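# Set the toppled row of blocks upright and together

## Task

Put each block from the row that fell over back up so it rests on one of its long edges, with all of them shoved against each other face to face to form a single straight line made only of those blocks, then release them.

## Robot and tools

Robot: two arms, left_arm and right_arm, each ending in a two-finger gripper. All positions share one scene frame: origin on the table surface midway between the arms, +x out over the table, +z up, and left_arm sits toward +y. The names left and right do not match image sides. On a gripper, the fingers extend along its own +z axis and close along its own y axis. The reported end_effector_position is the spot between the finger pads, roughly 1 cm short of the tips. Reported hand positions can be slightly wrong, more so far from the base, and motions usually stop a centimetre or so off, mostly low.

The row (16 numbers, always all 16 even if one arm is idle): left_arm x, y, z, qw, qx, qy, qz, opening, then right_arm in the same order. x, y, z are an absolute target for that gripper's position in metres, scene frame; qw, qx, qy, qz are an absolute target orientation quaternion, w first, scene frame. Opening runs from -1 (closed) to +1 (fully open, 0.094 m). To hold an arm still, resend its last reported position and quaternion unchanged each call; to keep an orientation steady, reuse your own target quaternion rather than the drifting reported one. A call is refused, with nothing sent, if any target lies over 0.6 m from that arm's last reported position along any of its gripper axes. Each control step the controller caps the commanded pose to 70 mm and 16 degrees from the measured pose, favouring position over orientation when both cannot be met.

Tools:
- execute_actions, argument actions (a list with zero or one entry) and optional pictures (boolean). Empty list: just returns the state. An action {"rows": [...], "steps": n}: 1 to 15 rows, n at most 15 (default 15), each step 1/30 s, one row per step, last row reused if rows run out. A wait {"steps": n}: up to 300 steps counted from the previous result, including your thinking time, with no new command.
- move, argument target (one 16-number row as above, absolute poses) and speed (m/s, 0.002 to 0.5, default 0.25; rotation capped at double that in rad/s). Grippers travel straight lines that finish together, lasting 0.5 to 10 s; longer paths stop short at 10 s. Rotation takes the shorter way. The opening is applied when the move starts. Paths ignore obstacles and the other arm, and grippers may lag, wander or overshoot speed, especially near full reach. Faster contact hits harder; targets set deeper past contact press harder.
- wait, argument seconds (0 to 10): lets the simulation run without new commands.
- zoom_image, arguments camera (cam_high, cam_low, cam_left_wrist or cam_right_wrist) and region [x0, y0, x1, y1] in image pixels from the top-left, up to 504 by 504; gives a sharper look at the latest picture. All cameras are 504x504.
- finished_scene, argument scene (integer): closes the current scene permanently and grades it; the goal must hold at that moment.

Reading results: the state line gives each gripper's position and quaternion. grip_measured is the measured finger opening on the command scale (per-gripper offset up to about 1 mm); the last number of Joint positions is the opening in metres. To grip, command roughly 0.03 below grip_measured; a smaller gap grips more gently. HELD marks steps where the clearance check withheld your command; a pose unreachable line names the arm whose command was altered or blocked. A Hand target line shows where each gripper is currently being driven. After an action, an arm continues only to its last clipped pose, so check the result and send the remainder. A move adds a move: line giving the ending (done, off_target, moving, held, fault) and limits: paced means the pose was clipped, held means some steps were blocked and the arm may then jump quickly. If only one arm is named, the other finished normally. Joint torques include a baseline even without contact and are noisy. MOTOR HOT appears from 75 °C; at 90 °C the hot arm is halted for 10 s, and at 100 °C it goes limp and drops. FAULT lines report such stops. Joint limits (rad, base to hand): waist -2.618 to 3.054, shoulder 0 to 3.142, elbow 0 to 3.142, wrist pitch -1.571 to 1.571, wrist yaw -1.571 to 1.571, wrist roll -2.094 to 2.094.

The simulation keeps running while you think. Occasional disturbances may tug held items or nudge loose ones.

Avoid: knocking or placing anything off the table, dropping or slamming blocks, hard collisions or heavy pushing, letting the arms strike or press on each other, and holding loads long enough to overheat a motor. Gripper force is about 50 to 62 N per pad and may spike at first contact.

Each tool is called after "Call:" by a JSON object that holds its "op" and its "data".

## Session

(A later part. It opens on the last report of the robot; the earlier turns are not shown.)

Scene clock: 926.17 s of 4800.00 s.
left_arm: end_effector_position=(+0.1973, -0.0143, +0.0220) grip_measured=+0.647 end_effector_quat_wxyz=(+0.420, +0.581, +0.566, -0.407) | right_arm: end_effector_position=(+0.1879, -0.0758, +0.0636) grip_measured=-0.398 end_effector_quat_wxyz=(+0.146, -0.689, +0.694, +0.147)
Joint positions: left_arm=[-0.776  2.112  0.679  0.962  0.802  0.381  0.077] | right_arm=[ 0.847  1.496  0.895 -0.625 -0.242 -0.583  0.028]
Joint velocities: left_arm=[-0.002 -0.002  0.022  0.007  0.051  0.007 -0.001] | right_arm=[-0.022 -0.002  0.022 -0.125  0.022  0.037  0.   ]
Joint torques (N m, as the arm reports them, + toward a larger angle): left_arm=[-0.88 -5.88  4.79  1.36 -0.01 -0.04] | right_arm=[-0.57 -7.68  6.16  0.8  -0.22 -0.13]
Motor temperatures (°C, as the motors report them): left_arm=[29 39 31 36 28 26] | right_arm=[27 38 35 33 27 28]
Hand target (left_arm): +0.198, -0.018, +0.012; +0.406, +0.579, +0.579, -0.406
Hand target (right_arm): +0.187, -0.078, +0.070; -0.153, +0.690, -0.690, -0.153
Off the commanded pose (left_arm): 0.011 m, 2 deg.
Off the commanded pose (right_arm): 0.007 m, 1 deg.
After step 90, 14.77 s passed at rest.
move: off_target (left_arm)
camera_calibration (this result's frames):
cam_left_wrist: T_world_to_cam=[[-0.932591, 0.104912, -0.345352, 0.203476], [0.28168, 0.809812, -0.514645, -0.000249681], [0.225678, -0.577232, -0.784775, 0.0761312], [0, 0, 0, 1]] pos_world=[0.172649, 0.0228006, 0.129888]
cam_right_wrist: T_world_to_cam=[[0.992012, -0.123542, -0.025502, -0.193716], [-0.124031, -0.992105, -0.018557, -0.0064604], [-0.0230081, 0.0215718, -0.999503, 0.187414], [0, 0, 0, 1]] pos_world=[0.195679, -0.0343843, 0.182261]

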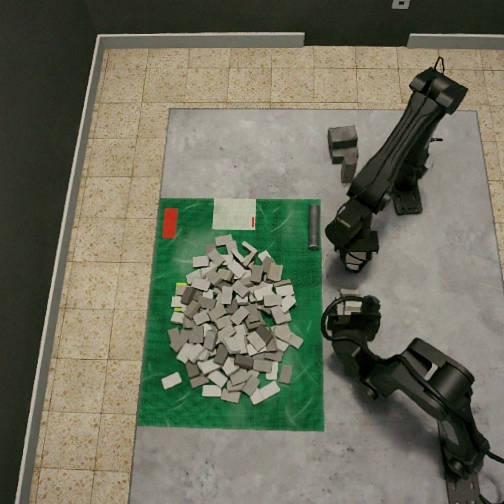

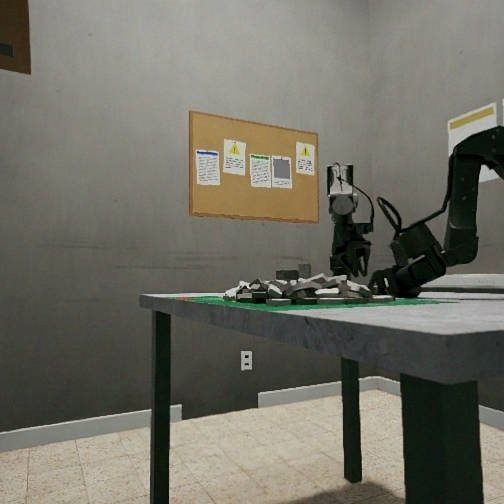

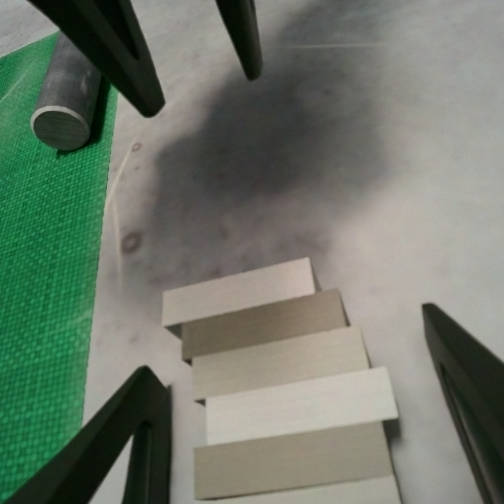

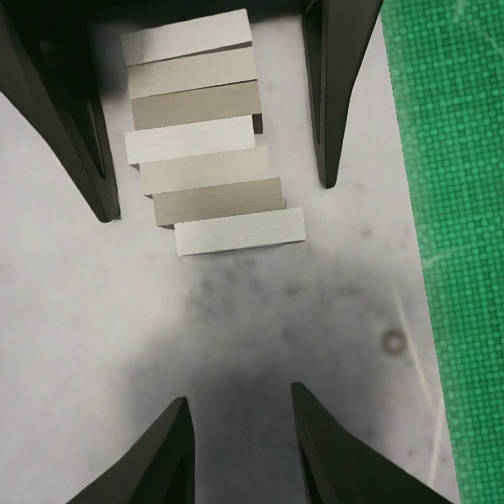

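Call:
{"op": "execute_actions", "data": {"actions": [{"rows":[[0.198,-0.018,0.012,0.4056,0.5792,0.5792,-0.4056,0.60,0.187,-0.078,0.07,0.1530,-0.6903,0.6903,0.1530,-0.4],[0.198,-0.018,0.012,0.4056,0.5792,0.5792,-0.4056,0.55,0.187,-0.078,0.07,0.1530,-0.6903,0.6903,0.1530,-0.4],[0.198,-0.018,0.012,0.4056,0.5792,0.5792,-0.4056,0.50,0.187,-0.078,0.07,0.1530,-0.6903,0.6903,0.1530,-0.4],[0.198,-0.018,0.012,0.4056,0.5792,0.5792,-0.4056,0.45,0.187,-0.078,0.07,0.1530,-0.6903,0.6903,0.1530,-0.4],[0.198,-0.018,0.012,0.4056,0.5792,0.5792,-0.4056,0.40,0.187,-0.078,0.07,0.1530,-0.6903,0.6903,0.1530,-0.4],[0.198,-0.018,0.012,0.4056,0.5792,0.5792,-0.4056,0.35,0.187,-0.078,0.07,0.1530,-0.6903,0.6903,0.1530,-0.4],[0.198,-0.018,0.012,0.4056,0.5792,0.5792,-0.4056,0.30,0.187,-0.078,0.07,0.1530,-0.6903,0.6903,0.1530,-0.4],[0.198,-0.018,0.012,0.4056,0.5792,0.5792,-0.4056,0.26,0.187,-0.078,0.07,0.1530,-0.6903,0.6903,0.1530,-0.4],[0.198,-0.018,0.012,0.4056,0.5792,0.5792,-0.4056,0.22,0.187,-0.078,0.07,0.1530,-0.6903,0.6903,0.1530,-0.4],[0.198,-0.018,0.012,0.4056,0.5792,0.5792,-0.4056,0.18,0.187,-0.078,0.07,0.1530,-0.6903,0.6903,0.1530,-0.4],[0.198,-0.018,0.012,0.4056,0.5792,0.5792,-0.4056,0.15,0.187,-0.078,0.07,0.1530,-0.6903,0.6903,0.1530,-0.4],[0.198,-0.018,0.012,0.4056,0.5792,0.5792,-0.4056,0.12,0.187,-0.078,0.07,0.1530,-0.6903,0.6903,0.1530,-0.4],[0.198,-0.018,0.012,0.4056,0.5792,0.5792,-0.4056,0.09,0.187,-0.078,0.07,0.1530,-0.6903,0.6903,0.1530,-0.4],[0.198,-0.018,0.012,0.4056,0.5792,0.5792,-0.4056,0.06,0.187,-0.078,0.07,0.1530,-0.6903,0.6903,0.1530,-0.4],[0.198,-0.018,0.012,0.4056,0.5792,0.5792,-0.4056,0.03,0.187,-0.078,0.07,0.1530,-0.6903,0.6903,0.1530,-0.4]],"steps":15}]}}

Scene clock: 947.17 s of 4800.00 s.
left_arm: end_effector_position=(+0.1975, -0.0143, +0.0219) grip_measured=+0.048 end_effector_quat_wxyz=(+0.420, +0.581, +0.567, -0.406) | right_arm: end_effector_position=(+0.1879, -0.0758, +0.0636) grip_measured=-0.398 end_effector_quat_wxyz=(+0.146, -0.689, +0.694, +0.147)
Joint positions: left_arm=[-0.776  2.112  0.679  0.962  0.8    0.381  0.049] | right_arm=[ 0.847  1.496  0.895 -0.625 -0.242 -0.583  0.028]
Joint velocities: left_arm=[-0.007  0.002 -0.007 -0.007  0.007 -0.022 -0.028] | right_arm=[ 0.002 -0.007  0.002 -0.037 -0.037 -0.051 -0.001]
Joint torques (N m, as the arm reports them, + toward a larger angle): left_arm=[-0.82 -5.93  4.63  1.35  0.03 -0.03] | right_arm=[-0.57 -7.75  6.19  0.81 -0.23 -0.11]
Motor temperatures (°C, as the motors report them): left_arm=[29 39 31 36 28 26] | right_arm=[27 38 35 32 27 28]
Hand target (left_arm): +0.198, -0.018, +0.012; +0.406, +0.579, +0.579, -0.406
Hand target (right_arm): +0.187, -0.078, +0.070; -0.153, +0.690, -0.690, -0.153
Off the commanded pose (left_arm): 0.011 m, 2 deg.
Off the commanded pose (right_arm): 0.007 m, 1 deg.
Steps of this call (steps 1 to 90: nothing new was sent; then 17.50 s passed at rest; steps 91 to 105: all 15 steps of this action). Readings (end_effector_position):
91: left_arm (+0.1973, -0.0143, +0.0220) | right_arm (+0.1879, -0.0758, +0.0636)
92: left_arm (+0.1973, -0.0143, +0.0220) | right_arm (+0.1879, -0.0758, +0.0636)
94: left_arm (+0.1973, -0.0143, +0.0220) | right_arm (+0.1879, -0.0758, +0.0636)
98: left_arm (+0.1974, -0.0143, +0.0220) | right_arm (+0.1879, -0.0758, +0.0636)
105: the state above
camera_calibration (this result's frames):
cam_left_wrist: T_world_to_cam=[[-0.932714, 0.103713, -0.34538, 0.203688], [0.280527, 0.810499, -0.514195, -0.000164449], [0.226602, -0.576485, -0.785058, 0.0758561], [0, 0, 0, 1]] pos_world=[0.17284, 0.0227381, 0.129817]
cam_right_wrist: T_world_to_cam=[[0.992012, -0.123542, -0.025502, -0.193716], [-0.124031, -0.992105, -0.018557, -0.0064604], [-0.0230081, 0.0215718, -0.999503, 0.187414], [0, 0, 0, 1]] pos_world=[0.195679, -0.0343843, 0.182261]

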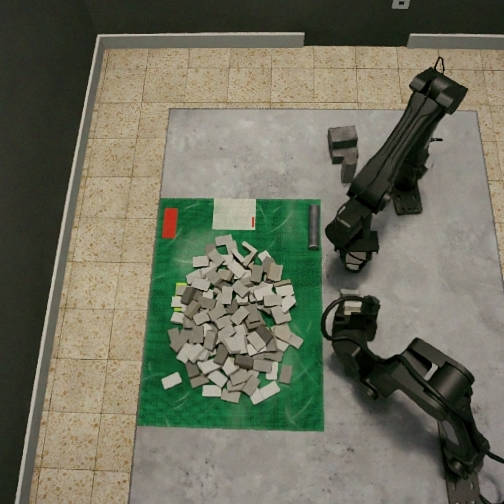

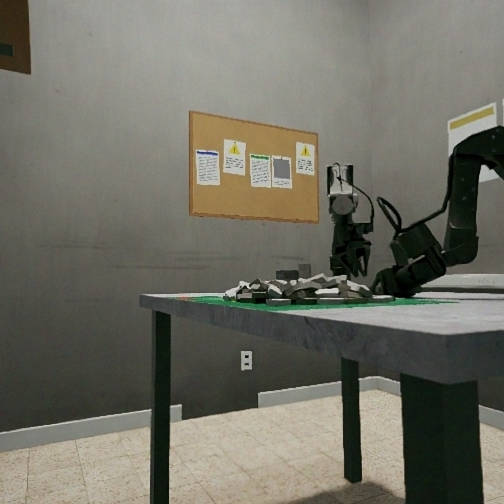

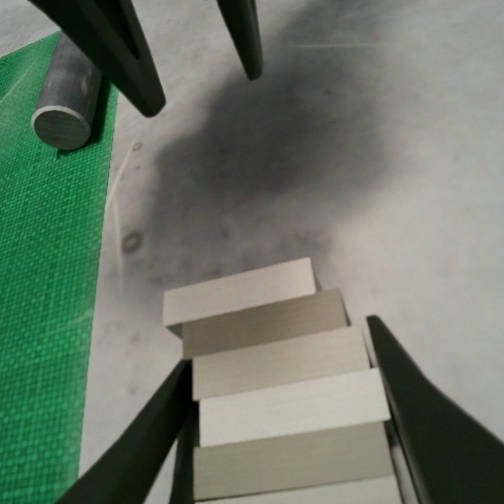

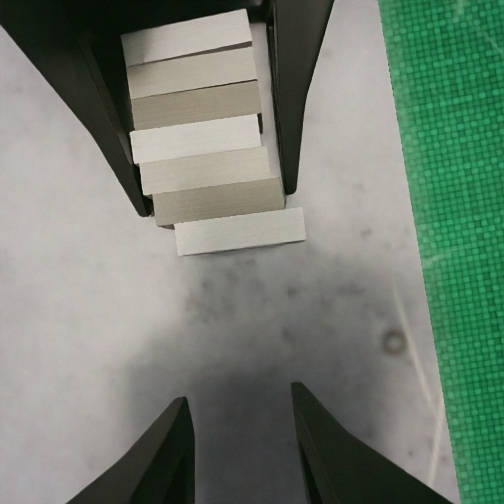

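Call:
{"op": "execute_actions", "data": {"actions": [{"rows":[[0.198,-0.018,0.012,0.4056,0.5792,0.5792,-0.4056,0.02,0.187,-0.078,0.07,0.1530,-0.6903,0.6903,0.1530,-0.4],[0.198,-0.018,0.012,0.4056,0.5792,0.5792,-0.4056,0.005,0.187,-0.078,0.07,0.1530,-0.6903,0.6903,0.1530,-0.4],[0.198,-0.018,0.012,0.4056,0.5792,0.5792,-0.4056,-0.01,0.187,-0.078,0.07,0.1530,-0.6903,0.6903,0.1530,-0.4],[0.198,-0.018,0.012,0.4056,0.5792,0.5792,-0.4056,-0.025,0.187,-0.078,0.07,0.1530,-0.6903,0.6903,0.1530,-0.4],[0.198,-0.018,0.012,0.4056,0.5792,0.5792,-0.4056,-0.04,0.187,-0.078,0.07,0.1530,-0.6903,0.6903,0.1530,-0.4],[0.198,-0.018,0.012,0.4056,0.5792,0.5792,-0.4056,-0.055,0.187,-0.078,0.07,0.1530,-0.6903,0.6903,0.1530,-0.4],[0.198,-0.018,0.012,0.4056,0.5792,0.5792,-0.4056,-0.07,0.187,-0.078,0.07,0.1530,-0.6903,0.6903,0.1530,-0.4],[0.198,-0.018,0.012,0.4056,0.5792,0.5792,-0.4056,-0.085,0.187,-0.078,0.07,0.1530,-0.6903,0.6903,0.1530,-0.4],[0.198,-0.018,0.012,0.4056,0.5792,0.5792,-0.4056,-0.10,0.187,-0.078,0.07,0.1530,-0.6903,0.6903,0.1530,-0.4],[0.198,-0.018,0.012,0.4056,0.5792,0.5792,-0.4056,-0.115,0.187,-0.078,0.07,0.1530,-0.6903,0.6903,0.1530,-0.4],[0.198,-0.018,0.012,0.4056,0.5792,0.5792,-0.4056,-0.13,0.187,-0.078,0.07,0.1530,-0.6903,0.6903,0.1530,-0.4]],"steps":15}]}}

Scene clock: 953.67 s of 4800.00 s.
left_arm: end_effector_position=(+0.1972, -0.0144, +0.0219) grip_measured=-0.109 end_effector_quat_wxyz=(+0.420, +0.581, +0.566, -0.406) | right_arm: end_effector_position=(+0.1879, -0.0758, +0.0636) grip_measured=-0.398 end_effector_quat_wxyz=(+0.146, -0.689, +0.694, +0.147)
Joint positions: left_arm=[-0.776  2.112  0.679  0.962  0.8    0.38   0.042] | right_arm=[ 0.847  1.496  0.895 -0.625 -0.242 -0.583  0.028]
Joint velocities: left_arm=[-0.007 -0.002 -0.017  0.007 -0.066  0.007 -0.001] | right_arm=[-0.012  0.002 -0.007  0.007 -0.037 -0.037  0.001]
Joint torques (N m, as the arm reports them, + toward a larger angle): left_arm=[-0.75 -5.92  4.77  1.37  0.    0.  ] | right_arm=[-0.55 -7.67  6.14  0.8  -0.23 -0.13]
Motor temperatures (°C, as the motors report them): left_arm=[29 39 31 36 28 26] | right_arm=[27 38 35 32 27 28]
Hand target (left_arm): +0.198, -0.018, +0.012; +0.406, +0.579, +0.579, -0.406
Hand target (right_arm): +0.187, -0.078, +0.070; -0.153, +0.690, -0.690, -0.153
Off the commanded pose (left_arm): 0.011 m, 2 deg.
Off the commanded pose (right_arm): 0.007 m, 1 deg.
Steps of this call (steps 1 to 90: nothing new was sent; then 3.00 s passed at rest; steps 91 to 105: all 15 steps of this action). Readings (end_effector_position):
91: left_arm (+0.1975, -0.0143, +0.0219) | right_arm (+0.1879, -0.0758, +0.0636)
92: left_arm (+0.1975, -0.0143, +0.0219) | right_arm (+0.1879, -0.0758, +0.0636)
94: left_arm (+0.1975, -0.0143, +0.0219) | right_arm (+0.1879, -0.0758, +0.0636)
98: left_arm (+0.1972, -0.0144, +0.0219) | right_arm (+0.1879, -0.0758, +0.0636)
105: the state above
camera_calibration (this result's frames):
cam_left_wrist: T_world_to_cam=[[-0.932772, 0.104311, -0.345043, 0.203456], [0.280862, 0.810318, -0.514298, -0.0000041328], [0.225947, -0.576632, -0.785139, 0.0759442], [0, 0, 0, 1]] pos_world=[0.17262, 0.0225725, 0.129826]
cam_right_wrist: T_world_to_cam=[[0.992012, -0.123542, -0.025502, -0.193716], [-0.124031, -0.992105, -0.018557, -0.0064604], [-0.0230081, 0.0215718, -0.999503, 0.187414], [0, 0, 0, 1]] pos_world=[0.195679, -0.0343843, 0.182261]

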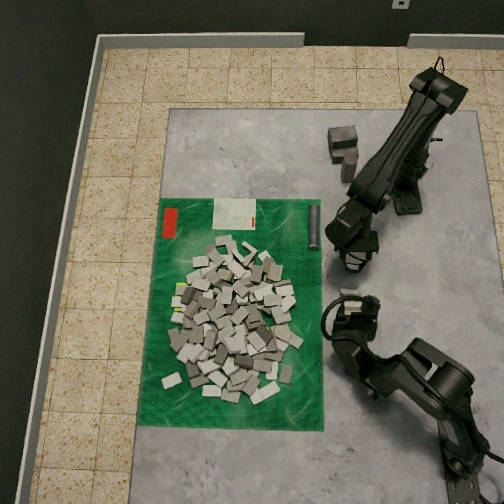

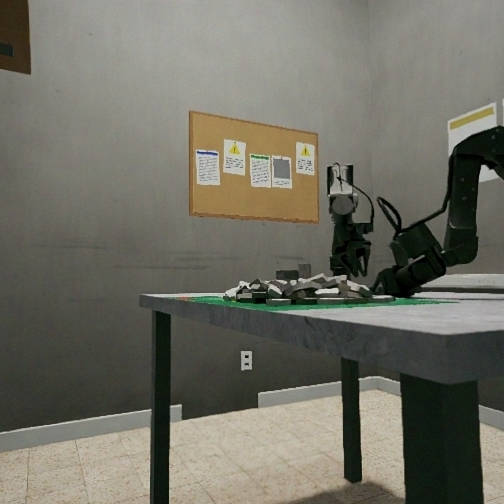

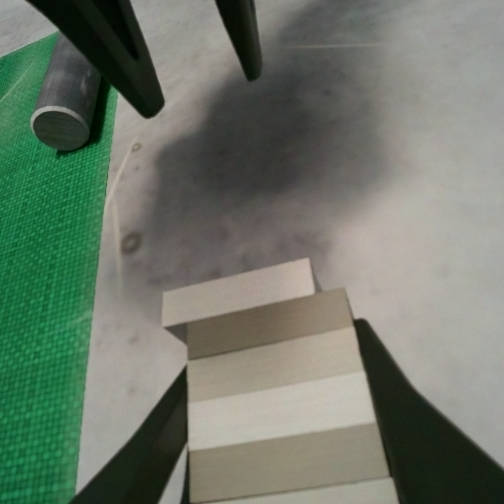

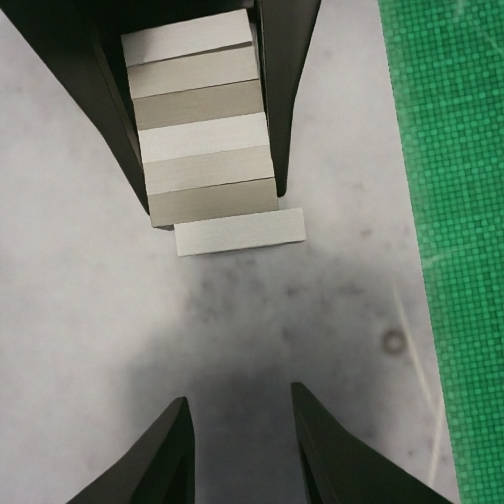

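Call:
{"op": "zoom_image", "data": {"camera": "cam_right_wrist", "region": [60, 0, 360, 270]}}

Region (60, 0, 360, 270) of cam_right_wrist's 504x504 image, scaled by 1.680, with more detail than that image has; it fills the top 454 rows of this view, and the rest is white.

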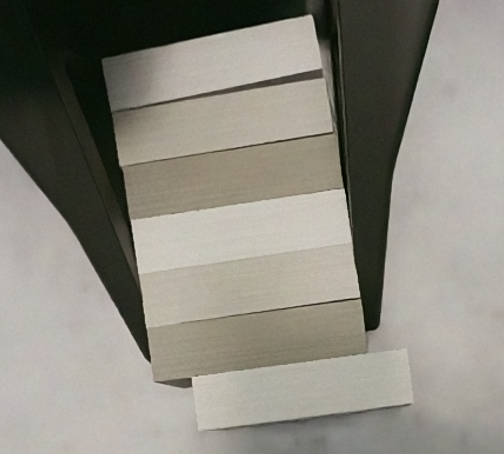

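Call:
{"op": "move", "data": {"target": [0.198,0.03,0.02,0.4056,0.5792,0.5792,-0.4056,0.3,0.187,-0.078,0.07,0.1530,-0.6903,0.6903,0.1530,0.45], "speed": 0.012}}

Scene clock: 965.53 s of 4800.00 s.
left_arm: end_effector_position=(+0.2052, +0.0239, +0.0207) grip_measured=+0.297 end_effector_quat_wxyz=(+0.417, +0.579, +0.576, -0.399) | right_arm: end_effector_position=(+0.1879, -0.0758, +0.0636) grip_measured=+0.448 end_effector_quat_wxyz=(+0.146, -0.689, +0.694, +0.147)
Joint positions: left_arm=[-0.667  2.056  0.61   0.899  0.876  0.462  0.061] | right_arm=[ 0.847  1.496  0.895 -0.625 -0.242 -0.583  0.068]
Joint velocities: left_arm=[-0.007  0.007  0.012 -0.081 -0.066 -0.037  0.   ] | right_arm=[-0.002 -0.012 -0.007  0.022 -0.037 -0.022 -0.   ]
Joint torques (N m, as the arm reports them, + toward a larger angle): left_arm=[ 0.8  -8.77  1.65  1.29  0.37  0.11] | right_arm=[-0.51 -7.65  6.14  0.82 -0.25 -0.13]
Motor temperatures (°C, as the motors report them): left_arm=[29 40 31 36 28 26] | right_arm=[27 38 35 32 27 28]
Hand target (left_arm): +0.198, +0.030, +0.019; +0.406, +0.579, +0.579, -0.405
Hand target (right_arm): +0.187, -0.078, +0.070; -0.153, +0.690, -0.690, -0.153
Off the commanded pose (left_arm): 0.009 m, 2 deg.
Off the commanded pose (right_arm): 0.007 m, 1 deg.
After step 90, 4.93 s passed at rest.
move: done
camera_calibration (this result's frames):
cam_left_wrist: T_world_to_cam=[[-0.935967, 0.0949463, -0.339044, 0.207174], [0.26525, 0.82339, -0.501668, -0.0313443], [0.231534, -0.559476, -0.795851, 0.0939973], [0, 0, 0, 1]] pos_world=[0.180458, 0.0587275, 0.129324]
cam_right_wrist: T_world_to_cam=[[0.992012, -0.123542, -0.025502, -0.193716], [-0.124031, -0.992105, -0.018557, -0.0064604], [-0.0230081, 0.0215718, -0.999503, 0.187414], [0, 0, 0, 1]] pos_world=[0.195679, -0.0343843, 0.182261]

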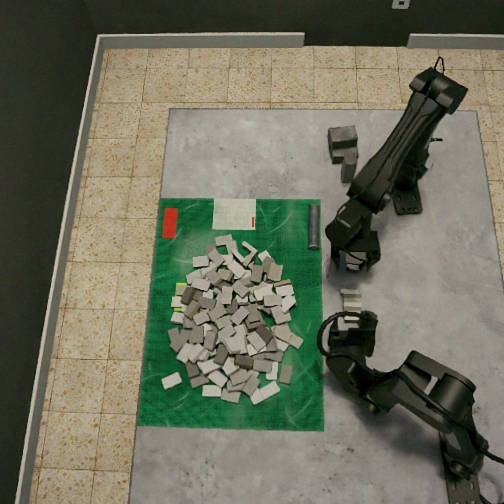

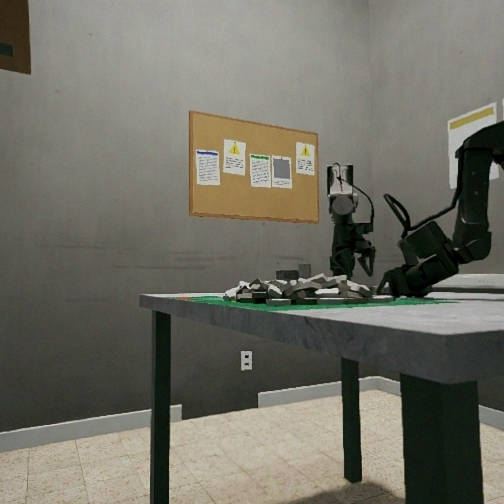

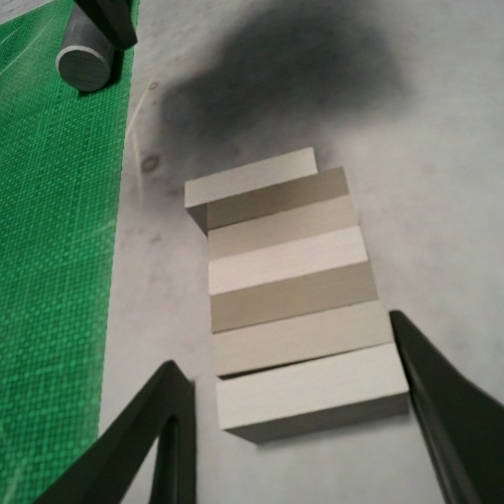

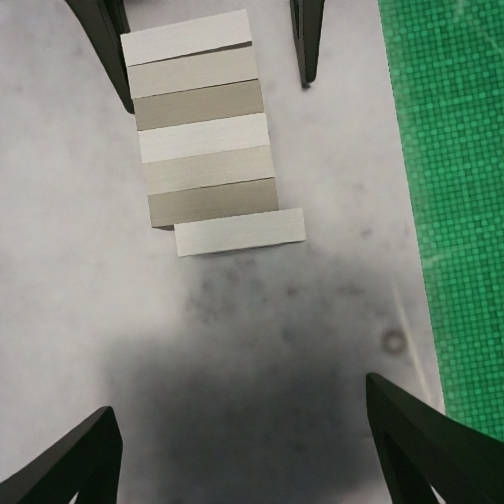

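Call:
{"op": "move", "data": {"target": [0.190,0.085,0.025,0.4056,0.5792,0.5792,-0.4056,0.8,0.187,-0.078,0.07,0.1530,-0.6903,0.6903,0.1530,0.45], "speed": 0.02}}

Scene clock: 971.77 s of 4800.00 s.
left_arm: end_effector_position=(+0.1985, +0.0806, +0.0240) grip_measured=+0.797 end_effector_quat_wxyz=(+0.415, +0.581, +0.578, -0.396) | right_arm: end_effector_position=(+0.1879, -0.0758, +0.0636) grip_measured=+0.448 end_effector_quat_wxyz=(+0.146, -0.689, +0.694, +0.147)
Joint positions: left_arm=[-0.503  1.937  0.495  0.752  1.004  0.634  0.084] | right_arm=[ 0.847  1.496  0.895 -0.625 -0.242 -0.583  0.068]
Joint velocities: left_arm=[-0.002  0.002 -0.007 -0.11   0.11   0.037 -0.001] | right_arm=[-0.027 -0.002 -0.017 -0.022 -0.007 -0.051 -0.001]
Joint torques (N m, as the arm reports them, + toward a larger angle): left_arm=[ 0.84 -7.63  1.58  1.22  0.5   0.1 ] | right_arm=[-0.58 -7.65  6.12  0.81 -0.22 -0.12]
Motor temperatures (°C, as the motors report them): left_arm=[29 41 31 36 28 26] | right_arm=[27 38 35 32 27 28]
Hand target (left_arm): +0.190, +0.085, +0.024; +0.405, +0.580, +0.579, -0.405
Hand target (right_arm): +0.187, -0.078, +0.070; -0.153, +0.690, -0.690, -0.153
Off the commanded pose (left_arm): 0.010 m, 2 deg.
Off the commanded pose (right_arm): 0.007 m, 1 deg.
move: done
camera_calibration (this result's frames):
cam_left_wrist: T_world_to_cam=[[-0.93606, 0.0969899, -0.338207, 0.196504], [0.264131, 0.828743, -0.493376, -0.0749922], [0.232434, -0.551161, -0.801371, 0.129138], [0, 0, 0, 1]] pos_world=[0.173731, 0.114266, 0.132947]
cam_right_wrist: T_world_to_cam=[[0.992012, -0.123542, -0.025502, -0.193716], [-0.124031, -0.992105, -0.018557, -0.0064604], [-0.0230081, 0.0215718, -0.999503, 0.187414], [0, 0, 0, 1]] pos_world=[0.195679, -0.0343843, 0.182261]

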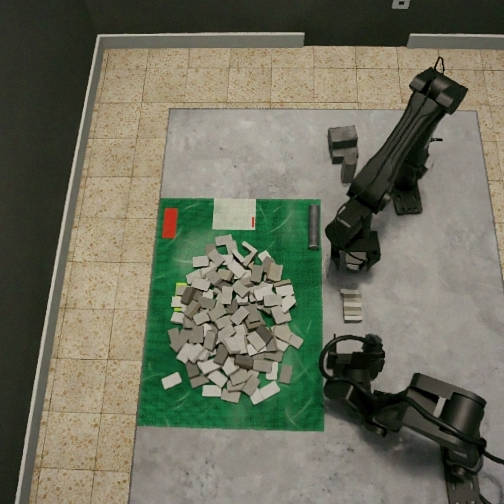

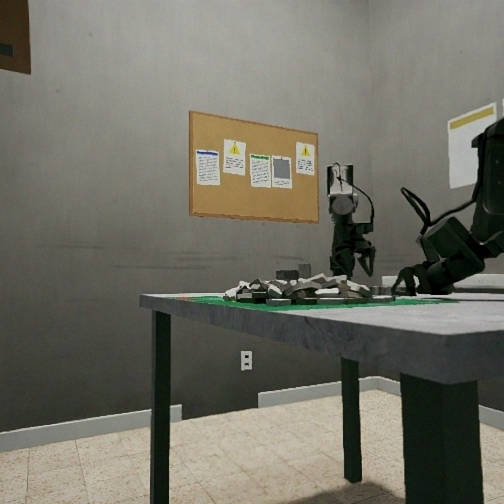

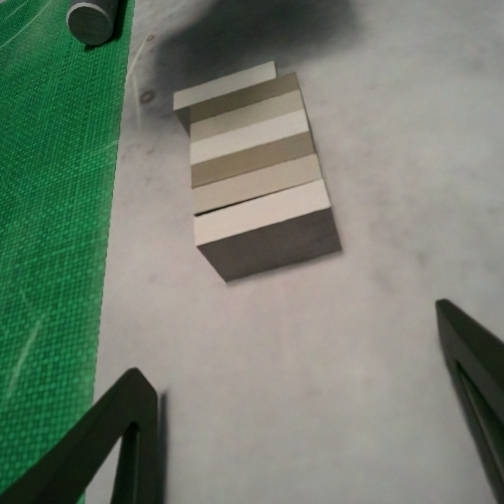

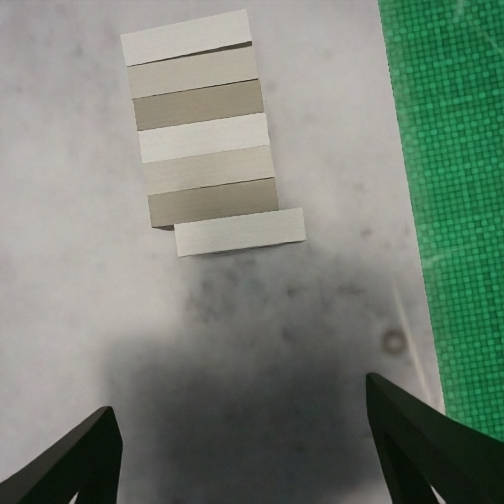

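Call:
{"op": "move", "data": {"target": [0.190,0.10,0.06,0.4056,0.5792,0.5792,-0.4056,0.8,0.186,-0.026,0.05,0.1530,-0.6903,0.6903,0.1530,0.8], "speed": 0.025}}

Scene clock: 984.63 s of 4800.00 s.
left_arm: end_effector_position=(+0.1934, +0.0976, +0.0570) grip_measured=+0.797 end_effector_quat_wxyz=(+0.408, +0.580, +0.582, -0.399) | right_arm: end_effector_position=(+0.1804, -0.0404, +0.0407) grip_measured=+0.798 end_effector_quat_wxyz=(+0.134, -0.692, +0.694, +0.148)
Joint positions: left_arm=[-0.449  1.728  0.495  0.464  1.045  0.707  0.084] | right_arm=[ 0.937  1.644  0.948 -0.535 -0.22  -0.502  0.084]
Joint velocities: left_arm=[ 0.012  0.012 -0.017  0.007 -0.007  0.022  0.   ] | right_arm=[-0.007 -0.012 -0.017 -0.051  0.007  0.007 -0.001]
Joint torques (N m, as the arm reports them, + toward a larger angle): left_arm=[ 0.87 -6.78  3.55  1.11  0.51  0.16] | right_arm=[ 0.75 -5.82  9.35  1.05 -0.1   0.1 ]
Motor temperatures (°C, as the motors report them): left_arm=[29 41 30 36 28 26] | right_arm=[27 38 36 32 27 28]
Hand target (left_arm): +0.189, +0.100, +0.060; +0.406, +0.579, +0.579, -0.405
Hand target (right_arm): +0.185, -0.026, +0.050; -0.154, +0.690, -0.690, -0.154
Off the commanded pose (left_arm): 0.005 m, 1 deg.
Off the commanded pose (right_arm): 0.018 m, 2 deg.
After step 90, 7.37 s passed at rest.
move: off_target (right_arm)
camera_calibration (this result's frames):
cam_left_wrist: T_world_to_cam=[[-0.940572, 0.101486, -0.324075, 0.200849], [0.258971, 0.831674, -0.491174, -0.0708974], [0.219678, -0.545911, -0.808532, 0.168485], [0, 0, 0, 1]] pos_world=[0.170261, 0.130558, 0.166493]
cam_right_wrist: T_world_to_cam=[[0.992278, -0.117137, -0.0407929, -0.181626], [-0.117279, -0.993098, -0.00108997, 0.0252408], [-0.0403837, 0.00586569, -0.999167, 0.16613], [0, 0, 0, 1]] pos_world=[0.189893, 0.00281697, 0.15861]

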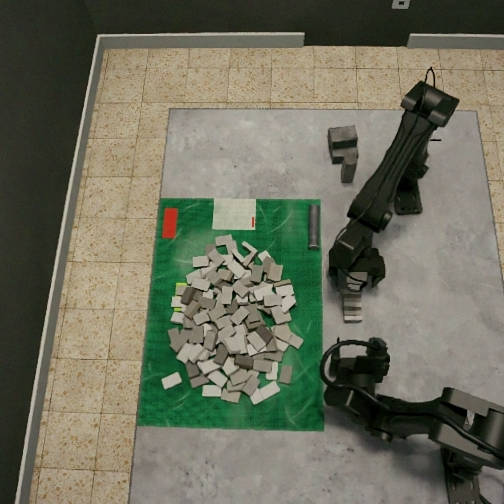

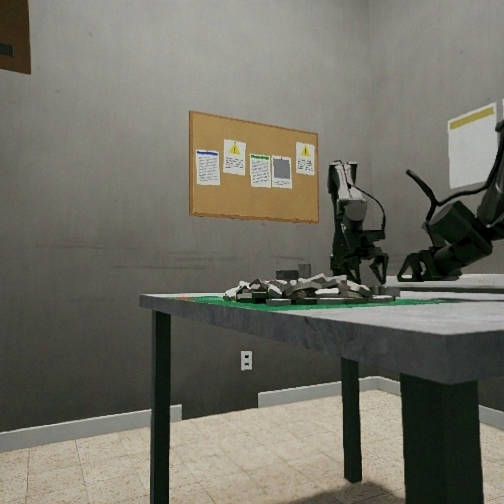

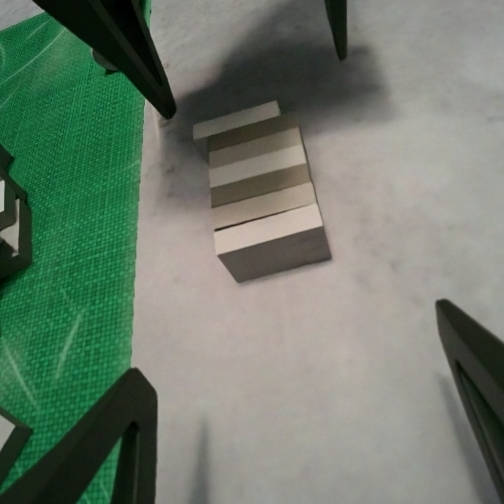

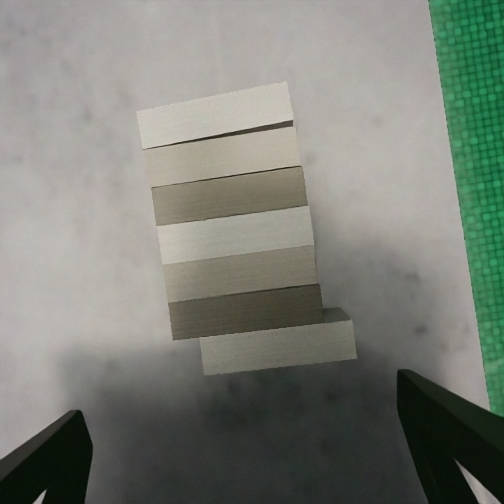

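Call:
{"op": "move", "data": {"target": [0.190,0.10,0.06,0.4056,0.5792,0.5792,-0.4056,0.8,0.190,-0.010,0.046,0.1530,-0.6903,0.6903,0.1530,0.8], "speed": 0.012}}

Scene clock: 1002.97 s of 4800.00 s.
left_arm: end_effector_position=(+0.1930, +0.0977, +0.0566) grip_measured=+0.797 end_effector_quat_wxyz=(+0.407, +0.580, +0.582, -0.399) | right_arm: end_effector_position=(+0.1853, -0.0248, +0.0373) grip_measured=+0.798 end_effector_quat_wxyz=(+0.135, -0.692, +0.694, +0.147)
Joint positions: left_arm=[-0.449  1.728  0.495  0.461  1.046  0.708  0.084] | right_arm=[ 0.95   1.707  1.004 -0.525 -0.213 -0.488  0.084]
Joint velocities: left_arm=[ 0.012  0.002 -0.017  0.022 -0.051 -0.007 -0.001] | right_arm=[-0.007 -0.002 -0.007 -0.022  0.037 -0.066 -0.001]
Joint torques (N m, as the arm reports them, + toward a larger angle): left_arm=[ 0.78 -6.41  3.72  1.14  0.53  0.12] | right_arm=[ 0.78 -6.32  9.29  1.09 -0.07  0.09]
Motor temperatures (°C, as the motors report them): left_arm=[29 40 31 35 28 26] | right_arm=[27 37 37 33 27 28]
Hand target (left_arm): +0.190, +0.100, +0.060; +0.406, +0.579, +0.579, -0.406
Hand target (right_arm): +0.190, -0.010, +0.046; -0.154, +0.690, -0.691, -0.153
Off the commanded pose (left_arm): 0.005 m, 1 deg.
Off the commanded pose (right_arm): 0.018 m, 2 deg.
After step 90, 12.43 s passed at rest.
move: off_target (right_arm)
camera_calibration (this result's frames):
cam_left_wrist: T_world_to_cam=[[-0.941104, 0.102412, -0.322234, 0.2003], [0.258618, 0.831944, -0.490903, -0.0710194], [0.217806, -0.545327, -0.809431, 0.168732], [0, 0, 0, 1]] pos_world=[0.170119, 0.130585, 0.166257]
cam_right_wrist: T_world_to_cam=[[0.992256, -0.117886, -0.0391255, -0.184882], [-0.117998, -0.993014, -0.000549739, 0.0414202], [-0.0387873, 0.00516221, -0.999234, 0.162486], [0, 0, 0, 1]] pos_world=[0.194641, 0.0184969, 0.155151]

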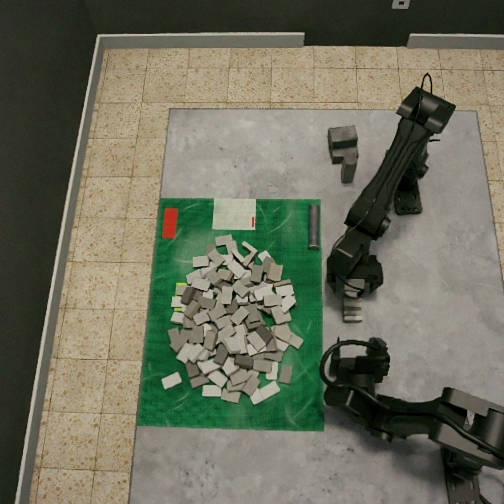

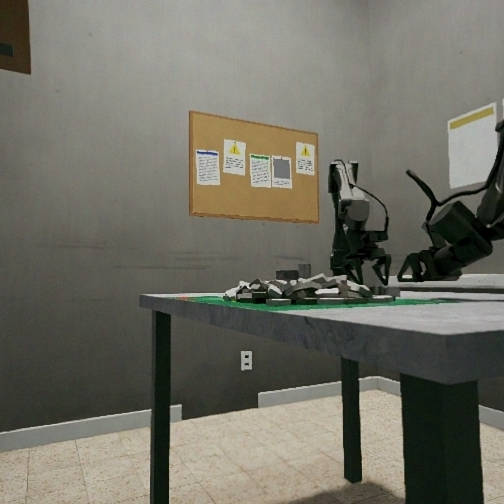

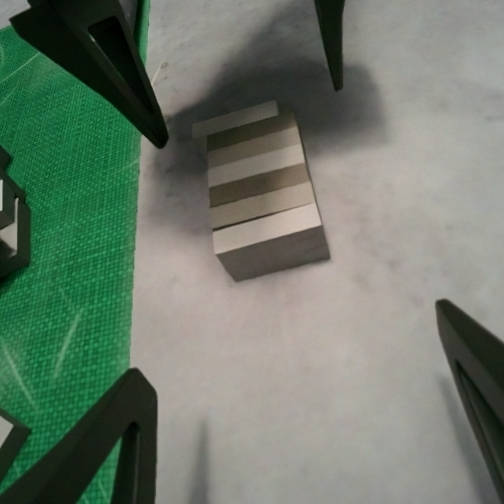

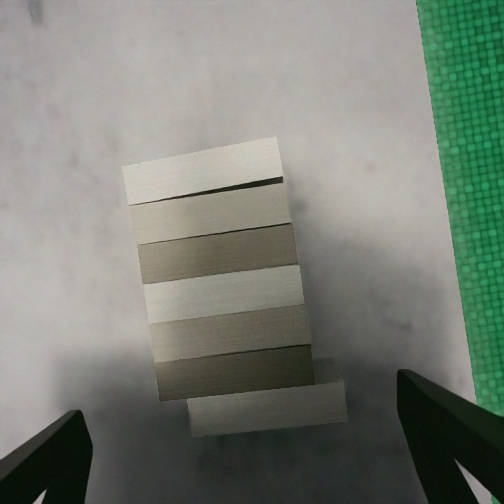

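Call:
{"op": "move", "data": {"target": [0.190,0.10,0.06,0.4056,0.5792,0.5792,-0.4056,0.8,0.190,-0.010,0.024,0.1530,-0.6903,0.6903,0.1530,0.8], "speed": 0.01}}

Scene clock: 1008.10 s of 4800.00 s.
left_arm: end_effector_position=(+0.1930, +0.0977, +0.0566) grip_measured=+0.797 end_effector_quat_wxyz=(+0.407, +0.580, +0.582, -0.399) | right_arm: end_effector_position=(+0.1935, -0.0109, +0.0292) grip_measured=+0.798 end_effector_quat_wxyz=(+0.155, -0.690, +0.690, +0.153)
Joint positions: left_arm=[-0.449  1.728  0.495  0.461  1.046  0.708  0.084] | right_arm=[ 0.95   1.751  1.004 -0.437 -0.213 -0.488  0.084]
Joint velocities: left_arm=[ 0.007  0.007  0.012  0.007 -0.037 -0.022 -0.   ] | right_arm=[ 0.002 -0.017  0.027  0.007 -0.022 -0.037  0.001]
Joint torques (N m, as the arm reports them, + toward a larger angle): left_arm=[ 0.78 -6.47  3.67  1.17  0.51  0.13] | right_arm=[ 0.78 -6.8   5.43  1.13 -0.09  0.06]
Motor temperatures (°C, as the motors report them): left_arm=[29 40 31 35 28 26] | right_arm=[27 37 37 33 27 28]
Hand target (left_arm): +0.190, +0.100, +0.060; +0.406, +0.579, +0.579, -0.406
Hand target (right_arm): +0.190, -0.010, +0.024; -0.153, +0.690, -0.691, -0.153
Off the commanded pose (left_arm): 0.005 m, 1 deg.
Off the commanded pose (right_arm): 0.006 m, 0 deg.
move: done
camera_calibration (this result's frames):
cam_left_wrist: T_world_to_cam=[[-0.941104, 0.102412, -0.322234, 0.2003], [0.258618, 0.831944, -0.490903, -0.0710194], [0.217806, -0.545327, -0.809431, 0.168732], [0, 0, 0, 1]] pos_world=[0.170119, 0.130585, 0.166257]
cam_right_wrist: T_world_to_cam=[[0.992872, -0.117101, -0.0222037, -0.19225], [-0.117913, -0.99223, -0.039689, 0.0573571], [-0.0173836, 0.0420242, -0.998965, 0.15089], [0, 0, 0, 1]] pos_world=[0.200266, 0.0280578, 0.148742]

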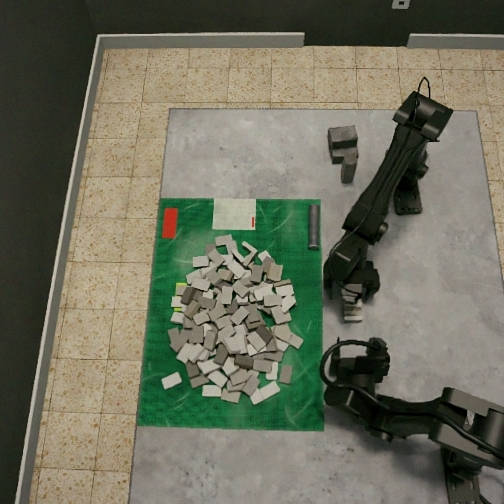

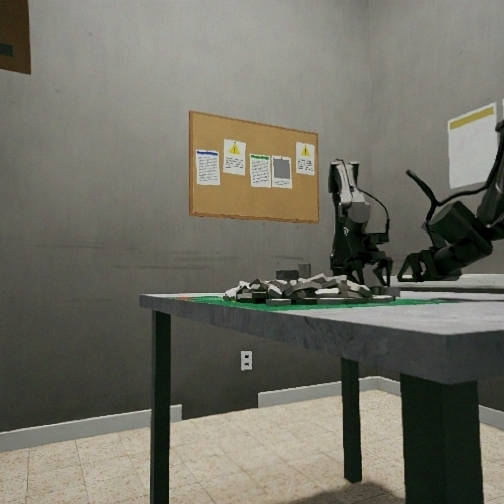

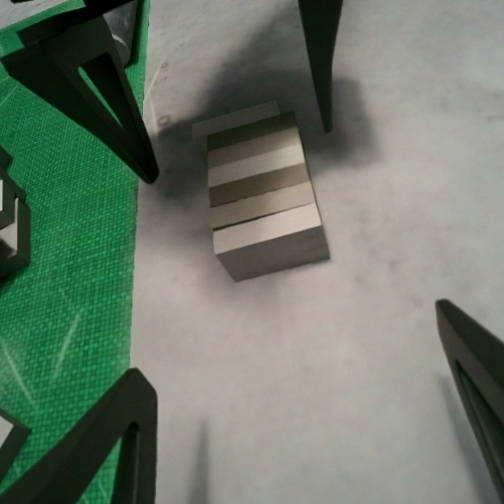

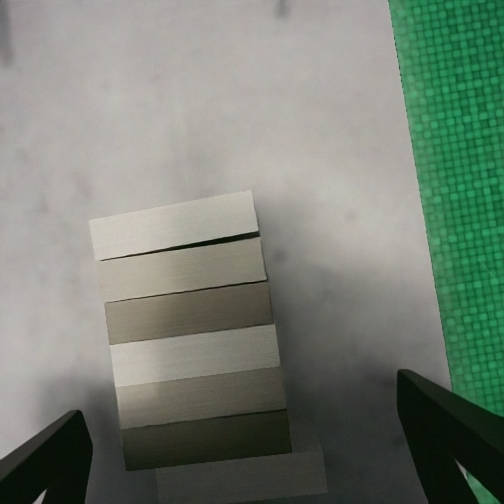

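Call:
{"op": "move", "data": {"target": [0.190,0.10,0.06,0.4056,0.5792,0.5792,-0.4056,0.8,0.182,-0.025,0.022,0.1530,-0.6903,0.6903,0.1530,0.8], "speed": 0.008}}

Scene clock: 1014.83 s of 4800.00 s.
left_arm: end_effector_position=(+0.1930, +0.0977, +0.0566) grip_measured=+0.797 end_effector_quat_wxyz=(+0.407, +0.580, +0.582, -0.399) | right_arm: end_effector_position=(+0.1843, -0.0265, +0.0152) grip_measured=+0.798 end_effector_quat_wxyz=(+0.141, -0.691, +0.693, +0.149)
Joint positions: left_arm=[-0.449  1.728  0.495  0.461  1.046  0.708  0.084] | right_arm=[ 0.95   1.736  0.932 -0.412 -0.213 -0.488  0.084]
Joint velocities: left_arm=[-0.012  0.012  0.017  0.037 -0.007 -0.051 -0.002] | right_arm=[ 0.002 -0.022  0.002  0.007  0.051 -0.022 -0.   ]
Joint torques (N m, as the arm reports them, + toward a larger angle): left_arm=[ 0.84 -6.44  3.73  1.17  0.52  0.13] | right_arm=[ 0.68 -9.41  4.99  1.05 -0.08  0.07]
Motor temperatures (°C, as the motors report them): left_arm=[29 40 31 35 28 26] | right_arm=[27 37 36 33 27 28]
Hand target (left_arm): +0.190, +0.100, +0.060; +0.406, +0.579, +0.579, -0.406
Hand target (right_arm): +0.182, -0.025, +0.022; -0.153, +0.690, -0.690, -0.153
Off the commanded pose (left_arm): 0.005 m, 1 deg.
Off the commanded pose (right_arm): 0.007 m, 2 deg.
After step 90, 1.00 s passed at rest.
move: done
camera_calibration (this result's frames):
cam_left_wrist: T_world_to_cam=[[-0.941104, 0.102412, -0.322234, 0.2003], [0.258618, 0.831944, -0.490903, -0.0710194], [0.217806, -0.545327, -0.809431, 0.168732], [0, 0, 0, 1]] pos_world=[0.170119, 0.130585, 0.166257]
cam_right_wrist: T_world_to_cam=[[0.992442, -0.117835, -0.0342494, -0.185074], [-0.118307, -0.992904, -0.0120682, 0.0398487], [-0.0325843, 0.016029, -0.99934, 0.139486], [0, 0, 0, 1]] pos_world=[0.192935, 0.0155218, 0.133536]

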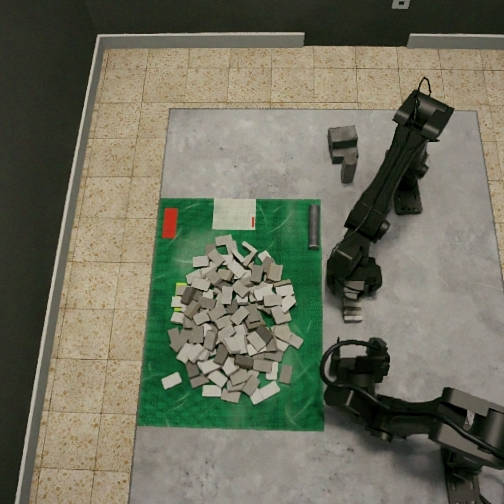

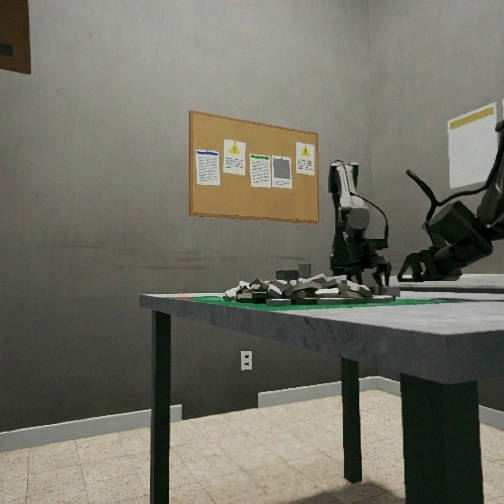

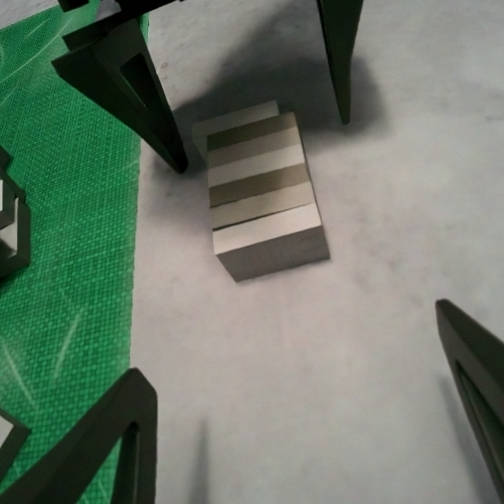

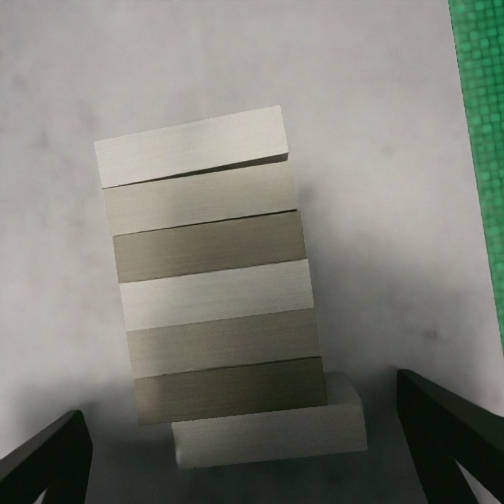

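Call:
{"op": "execute_actions", "data": {"actions": [{"rows":[[0.190,0.10,0.06,0.4056,0.5792,0.5792,-0.4056,0.8,0.182,-0.025,0.022,0.1530,-0.6903,0.6903,0.1530,0.74],[0.190,0.10,0.06,0.4056,0.5792,0.5792,-0.4056,0.8,0.182,-0.025,0.022,0.1530,-0.6903,0.6903,0.1530,0.68],[0.190,0.10,0.06,0.4056,0.5792,0.5792,-0.4056,0.8,0.182,-0.025,0.022,0.1530,-0.6903,0.6903,0.1530,0.62],[0.190,0.10,0.06,0.4056,0.5792,0.5792,-0.4056,0.8,0.182,-0.025,0.022,0.1530,-0.6903,0.6903,0.1530,0.56],[0.190,0.10,0.06,0.4056,0.5792,0.5792,-0.4056,0.8,0.182,-0.025,0.022,0.1530,-0.6903,0.6903,0.1530,0.50],[0.190,0.10,0.06,0.4056,0.5792,0.5792,-0.4056,0.8,0.182,-0.025,0.022,0.1530,-0.6903,0.6903,0.1530,0.45],[0.190,0.10,0.06,0.4056,0.5792,0.5792,-0.4056,0.8,0.182,-0.025,0.022,0.1530,-0.6903,0.6903,0.1530,0.40],[0.190,0.10,0.06,0.4056,0.5792,0.5792,-0.4056,0.8,0.182,-0.025,0.022,0.1530,-0.6903,0.6903,0.1530,0.36],[0.190,0.10,0.06,0.4056,0.5792,0.5792,-0.4056,0.8,0.182,-0.025,0.022,0.1530,-0.6903,0.6903,0.1530,0.32],[0.190,0.10,0.06,0.4056,0.5792,0.5792,-0.4056,0.8,0.182,-0.025,0.022,0.1530,-0.6903,0.6903,0.1530,0.28],[0.190,0.10,0.06,0.4056,0.5792,0.5792,-0.4056,0.8,0.182,-0.025,0.022,0.1530,-0.6903,0.6903,0.1530,0.24],[0.190,0.10,0.06,0.4056,0.5792,0.5792,-0.4056,0.8,0.182,-0.025,0.022,0.1530,-0.6903,0.6903,0.1530,0.20],[0.190,0.10,0.06,0.4056,0.5792,0.5792,-0.4056,0.8,0.182,-0.025,0.022,0.1530,-0.6903,0.6903,0.1530,0.17],[0.190,0.10,0.06,0.4056,0.5792,0.5792,-0.4056,0.8,0.182,-0.025,0.022,0.1530,-0.6903,0.6903,0.1530,0.14],[0.190,0.10,0.06,0.4056,0.5792,0.5792,-0.4056,0.8,0.182,-0.025,0.022,0.1530,-0.6903,0.6903,0.1530,0.11]],"steps":15}]}}

Scene clock: 1028.43 s of 4800.00 s.
left_arm: end_effector_position=(+0.1930, +0.0977, +0.0566) grip_measured=+0.797 end_effector_quat_wxyz=(+0.407, +0.580, +0.582, -0.399) | right_arm: end_effector_position=(+0.1848, -0.0267, +0.0151) grip_measured=+0.127 end_effector_quat_wxyz=(+0.141, -0.691, +0.693, +0.148)
Joint positions: left_arm=[-0.449  1.728  0.495  0.461  1.046  0.708  0.084] | right_arm=[ 0.95   1.736  0.932 -0.411 -0.211 -0.488  0.053]
Joint velocities: left_arm=[-0.002 -0.012  0.017 -0.095 -0.037 -0.095 -0.001] | right_arm=[-0.007 -0.007 -0.032  0.022  0.007  0.007 -0.029]
Joint torques (N m, as the arm reports them, + toward a larger angle): left_arm=[ 0.83 -6.47  3.7   1.16  0.53  0.13] | right_arm=[ 0.75 -9.46  4.95  1.04 -0.1   0.07]
Motor temperatures (°C, as the motors report them): left_arm=[29 40 31 35 28 26] | right_arm=[27 39 35 33 27 28]
Hand target (left_arm): +0.190, +0.100, +0.060; +0.406, +0.579, +0.579, -0.406
Hand target (right_arm): +0.182, -0.025, +0.022; -0.153, +0.690, -0.690, -0.153
Off the commanded pose (left_arm): 0.005 m, 1 deg.
Off the commanded pose (right_arm): 0.008 m, 2 deg.
Steps of this call (steps 1 to 90: nothing new was sent; then 10.10 s passed at rest; steps 91 to 105: all 15 steps of this action). Readings (end_effector_position):
91: left_arm (+0.1930, +0.0977, +0.0566) | right_arm (+0.1844, -0.0265, +0.0152)
92: left_arm (+0.1930, +0.0977, +0.0566) | right_arm (+0.1844, -0.0266, +0.0152)
94: left_arm (+0.1930, +0.0977, +0.0566) | right_arm (+0.1844, -0.0266, +0.0152)
98: left_arm (+0.1930, +0.0977, +0.0566) | right_arm (+0.1844, -0.0266, +0.0152)
105: the state above
camera_calibration (this result's frames):
cam_left_wrist: T_world_to_cam=[[-0.941104, 0.102412, -0.322234, 0.2003], [0.258618, 0.831944, -0.490903, -0.0710194], [0.217806, -0.545327, -0.809431, 0.168732], [0, 0, 0, 1]] pos_world=[0.170119, 0.130585, 0.166257]
cam_right_wrist: T_world_to_cam=[[0.99241, -0.118789, -0.0318033, -0.185608], [-0.119202, -0.992804, -0.0114202, 0.0399329], [-0.0302179, 0.0151245, -0.999429, 0.138981], [0, 0, 0, 1]] pos_world=[0.193159, 0.0154952, 0.133455]

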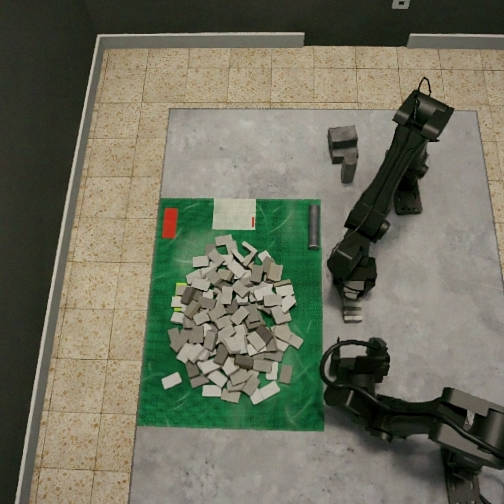

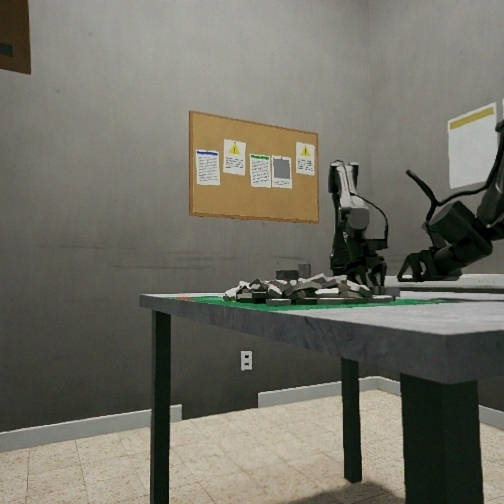

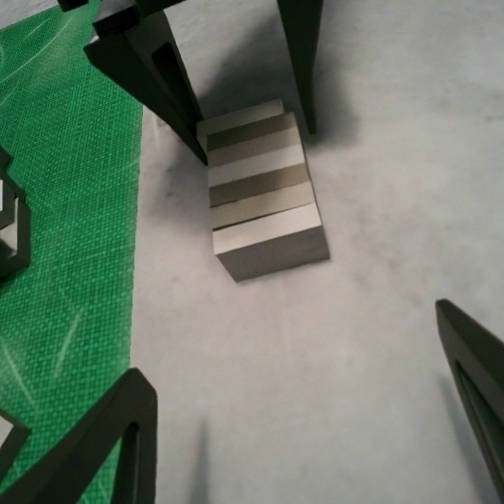

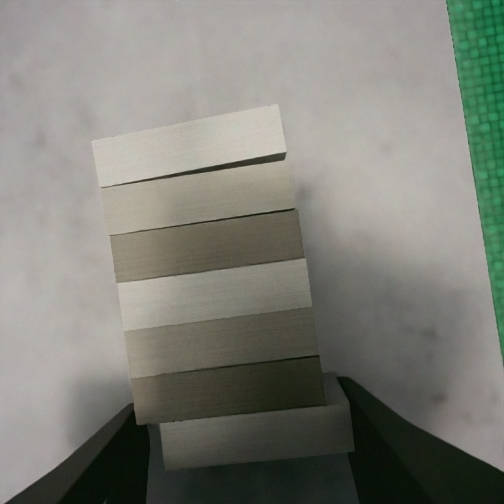

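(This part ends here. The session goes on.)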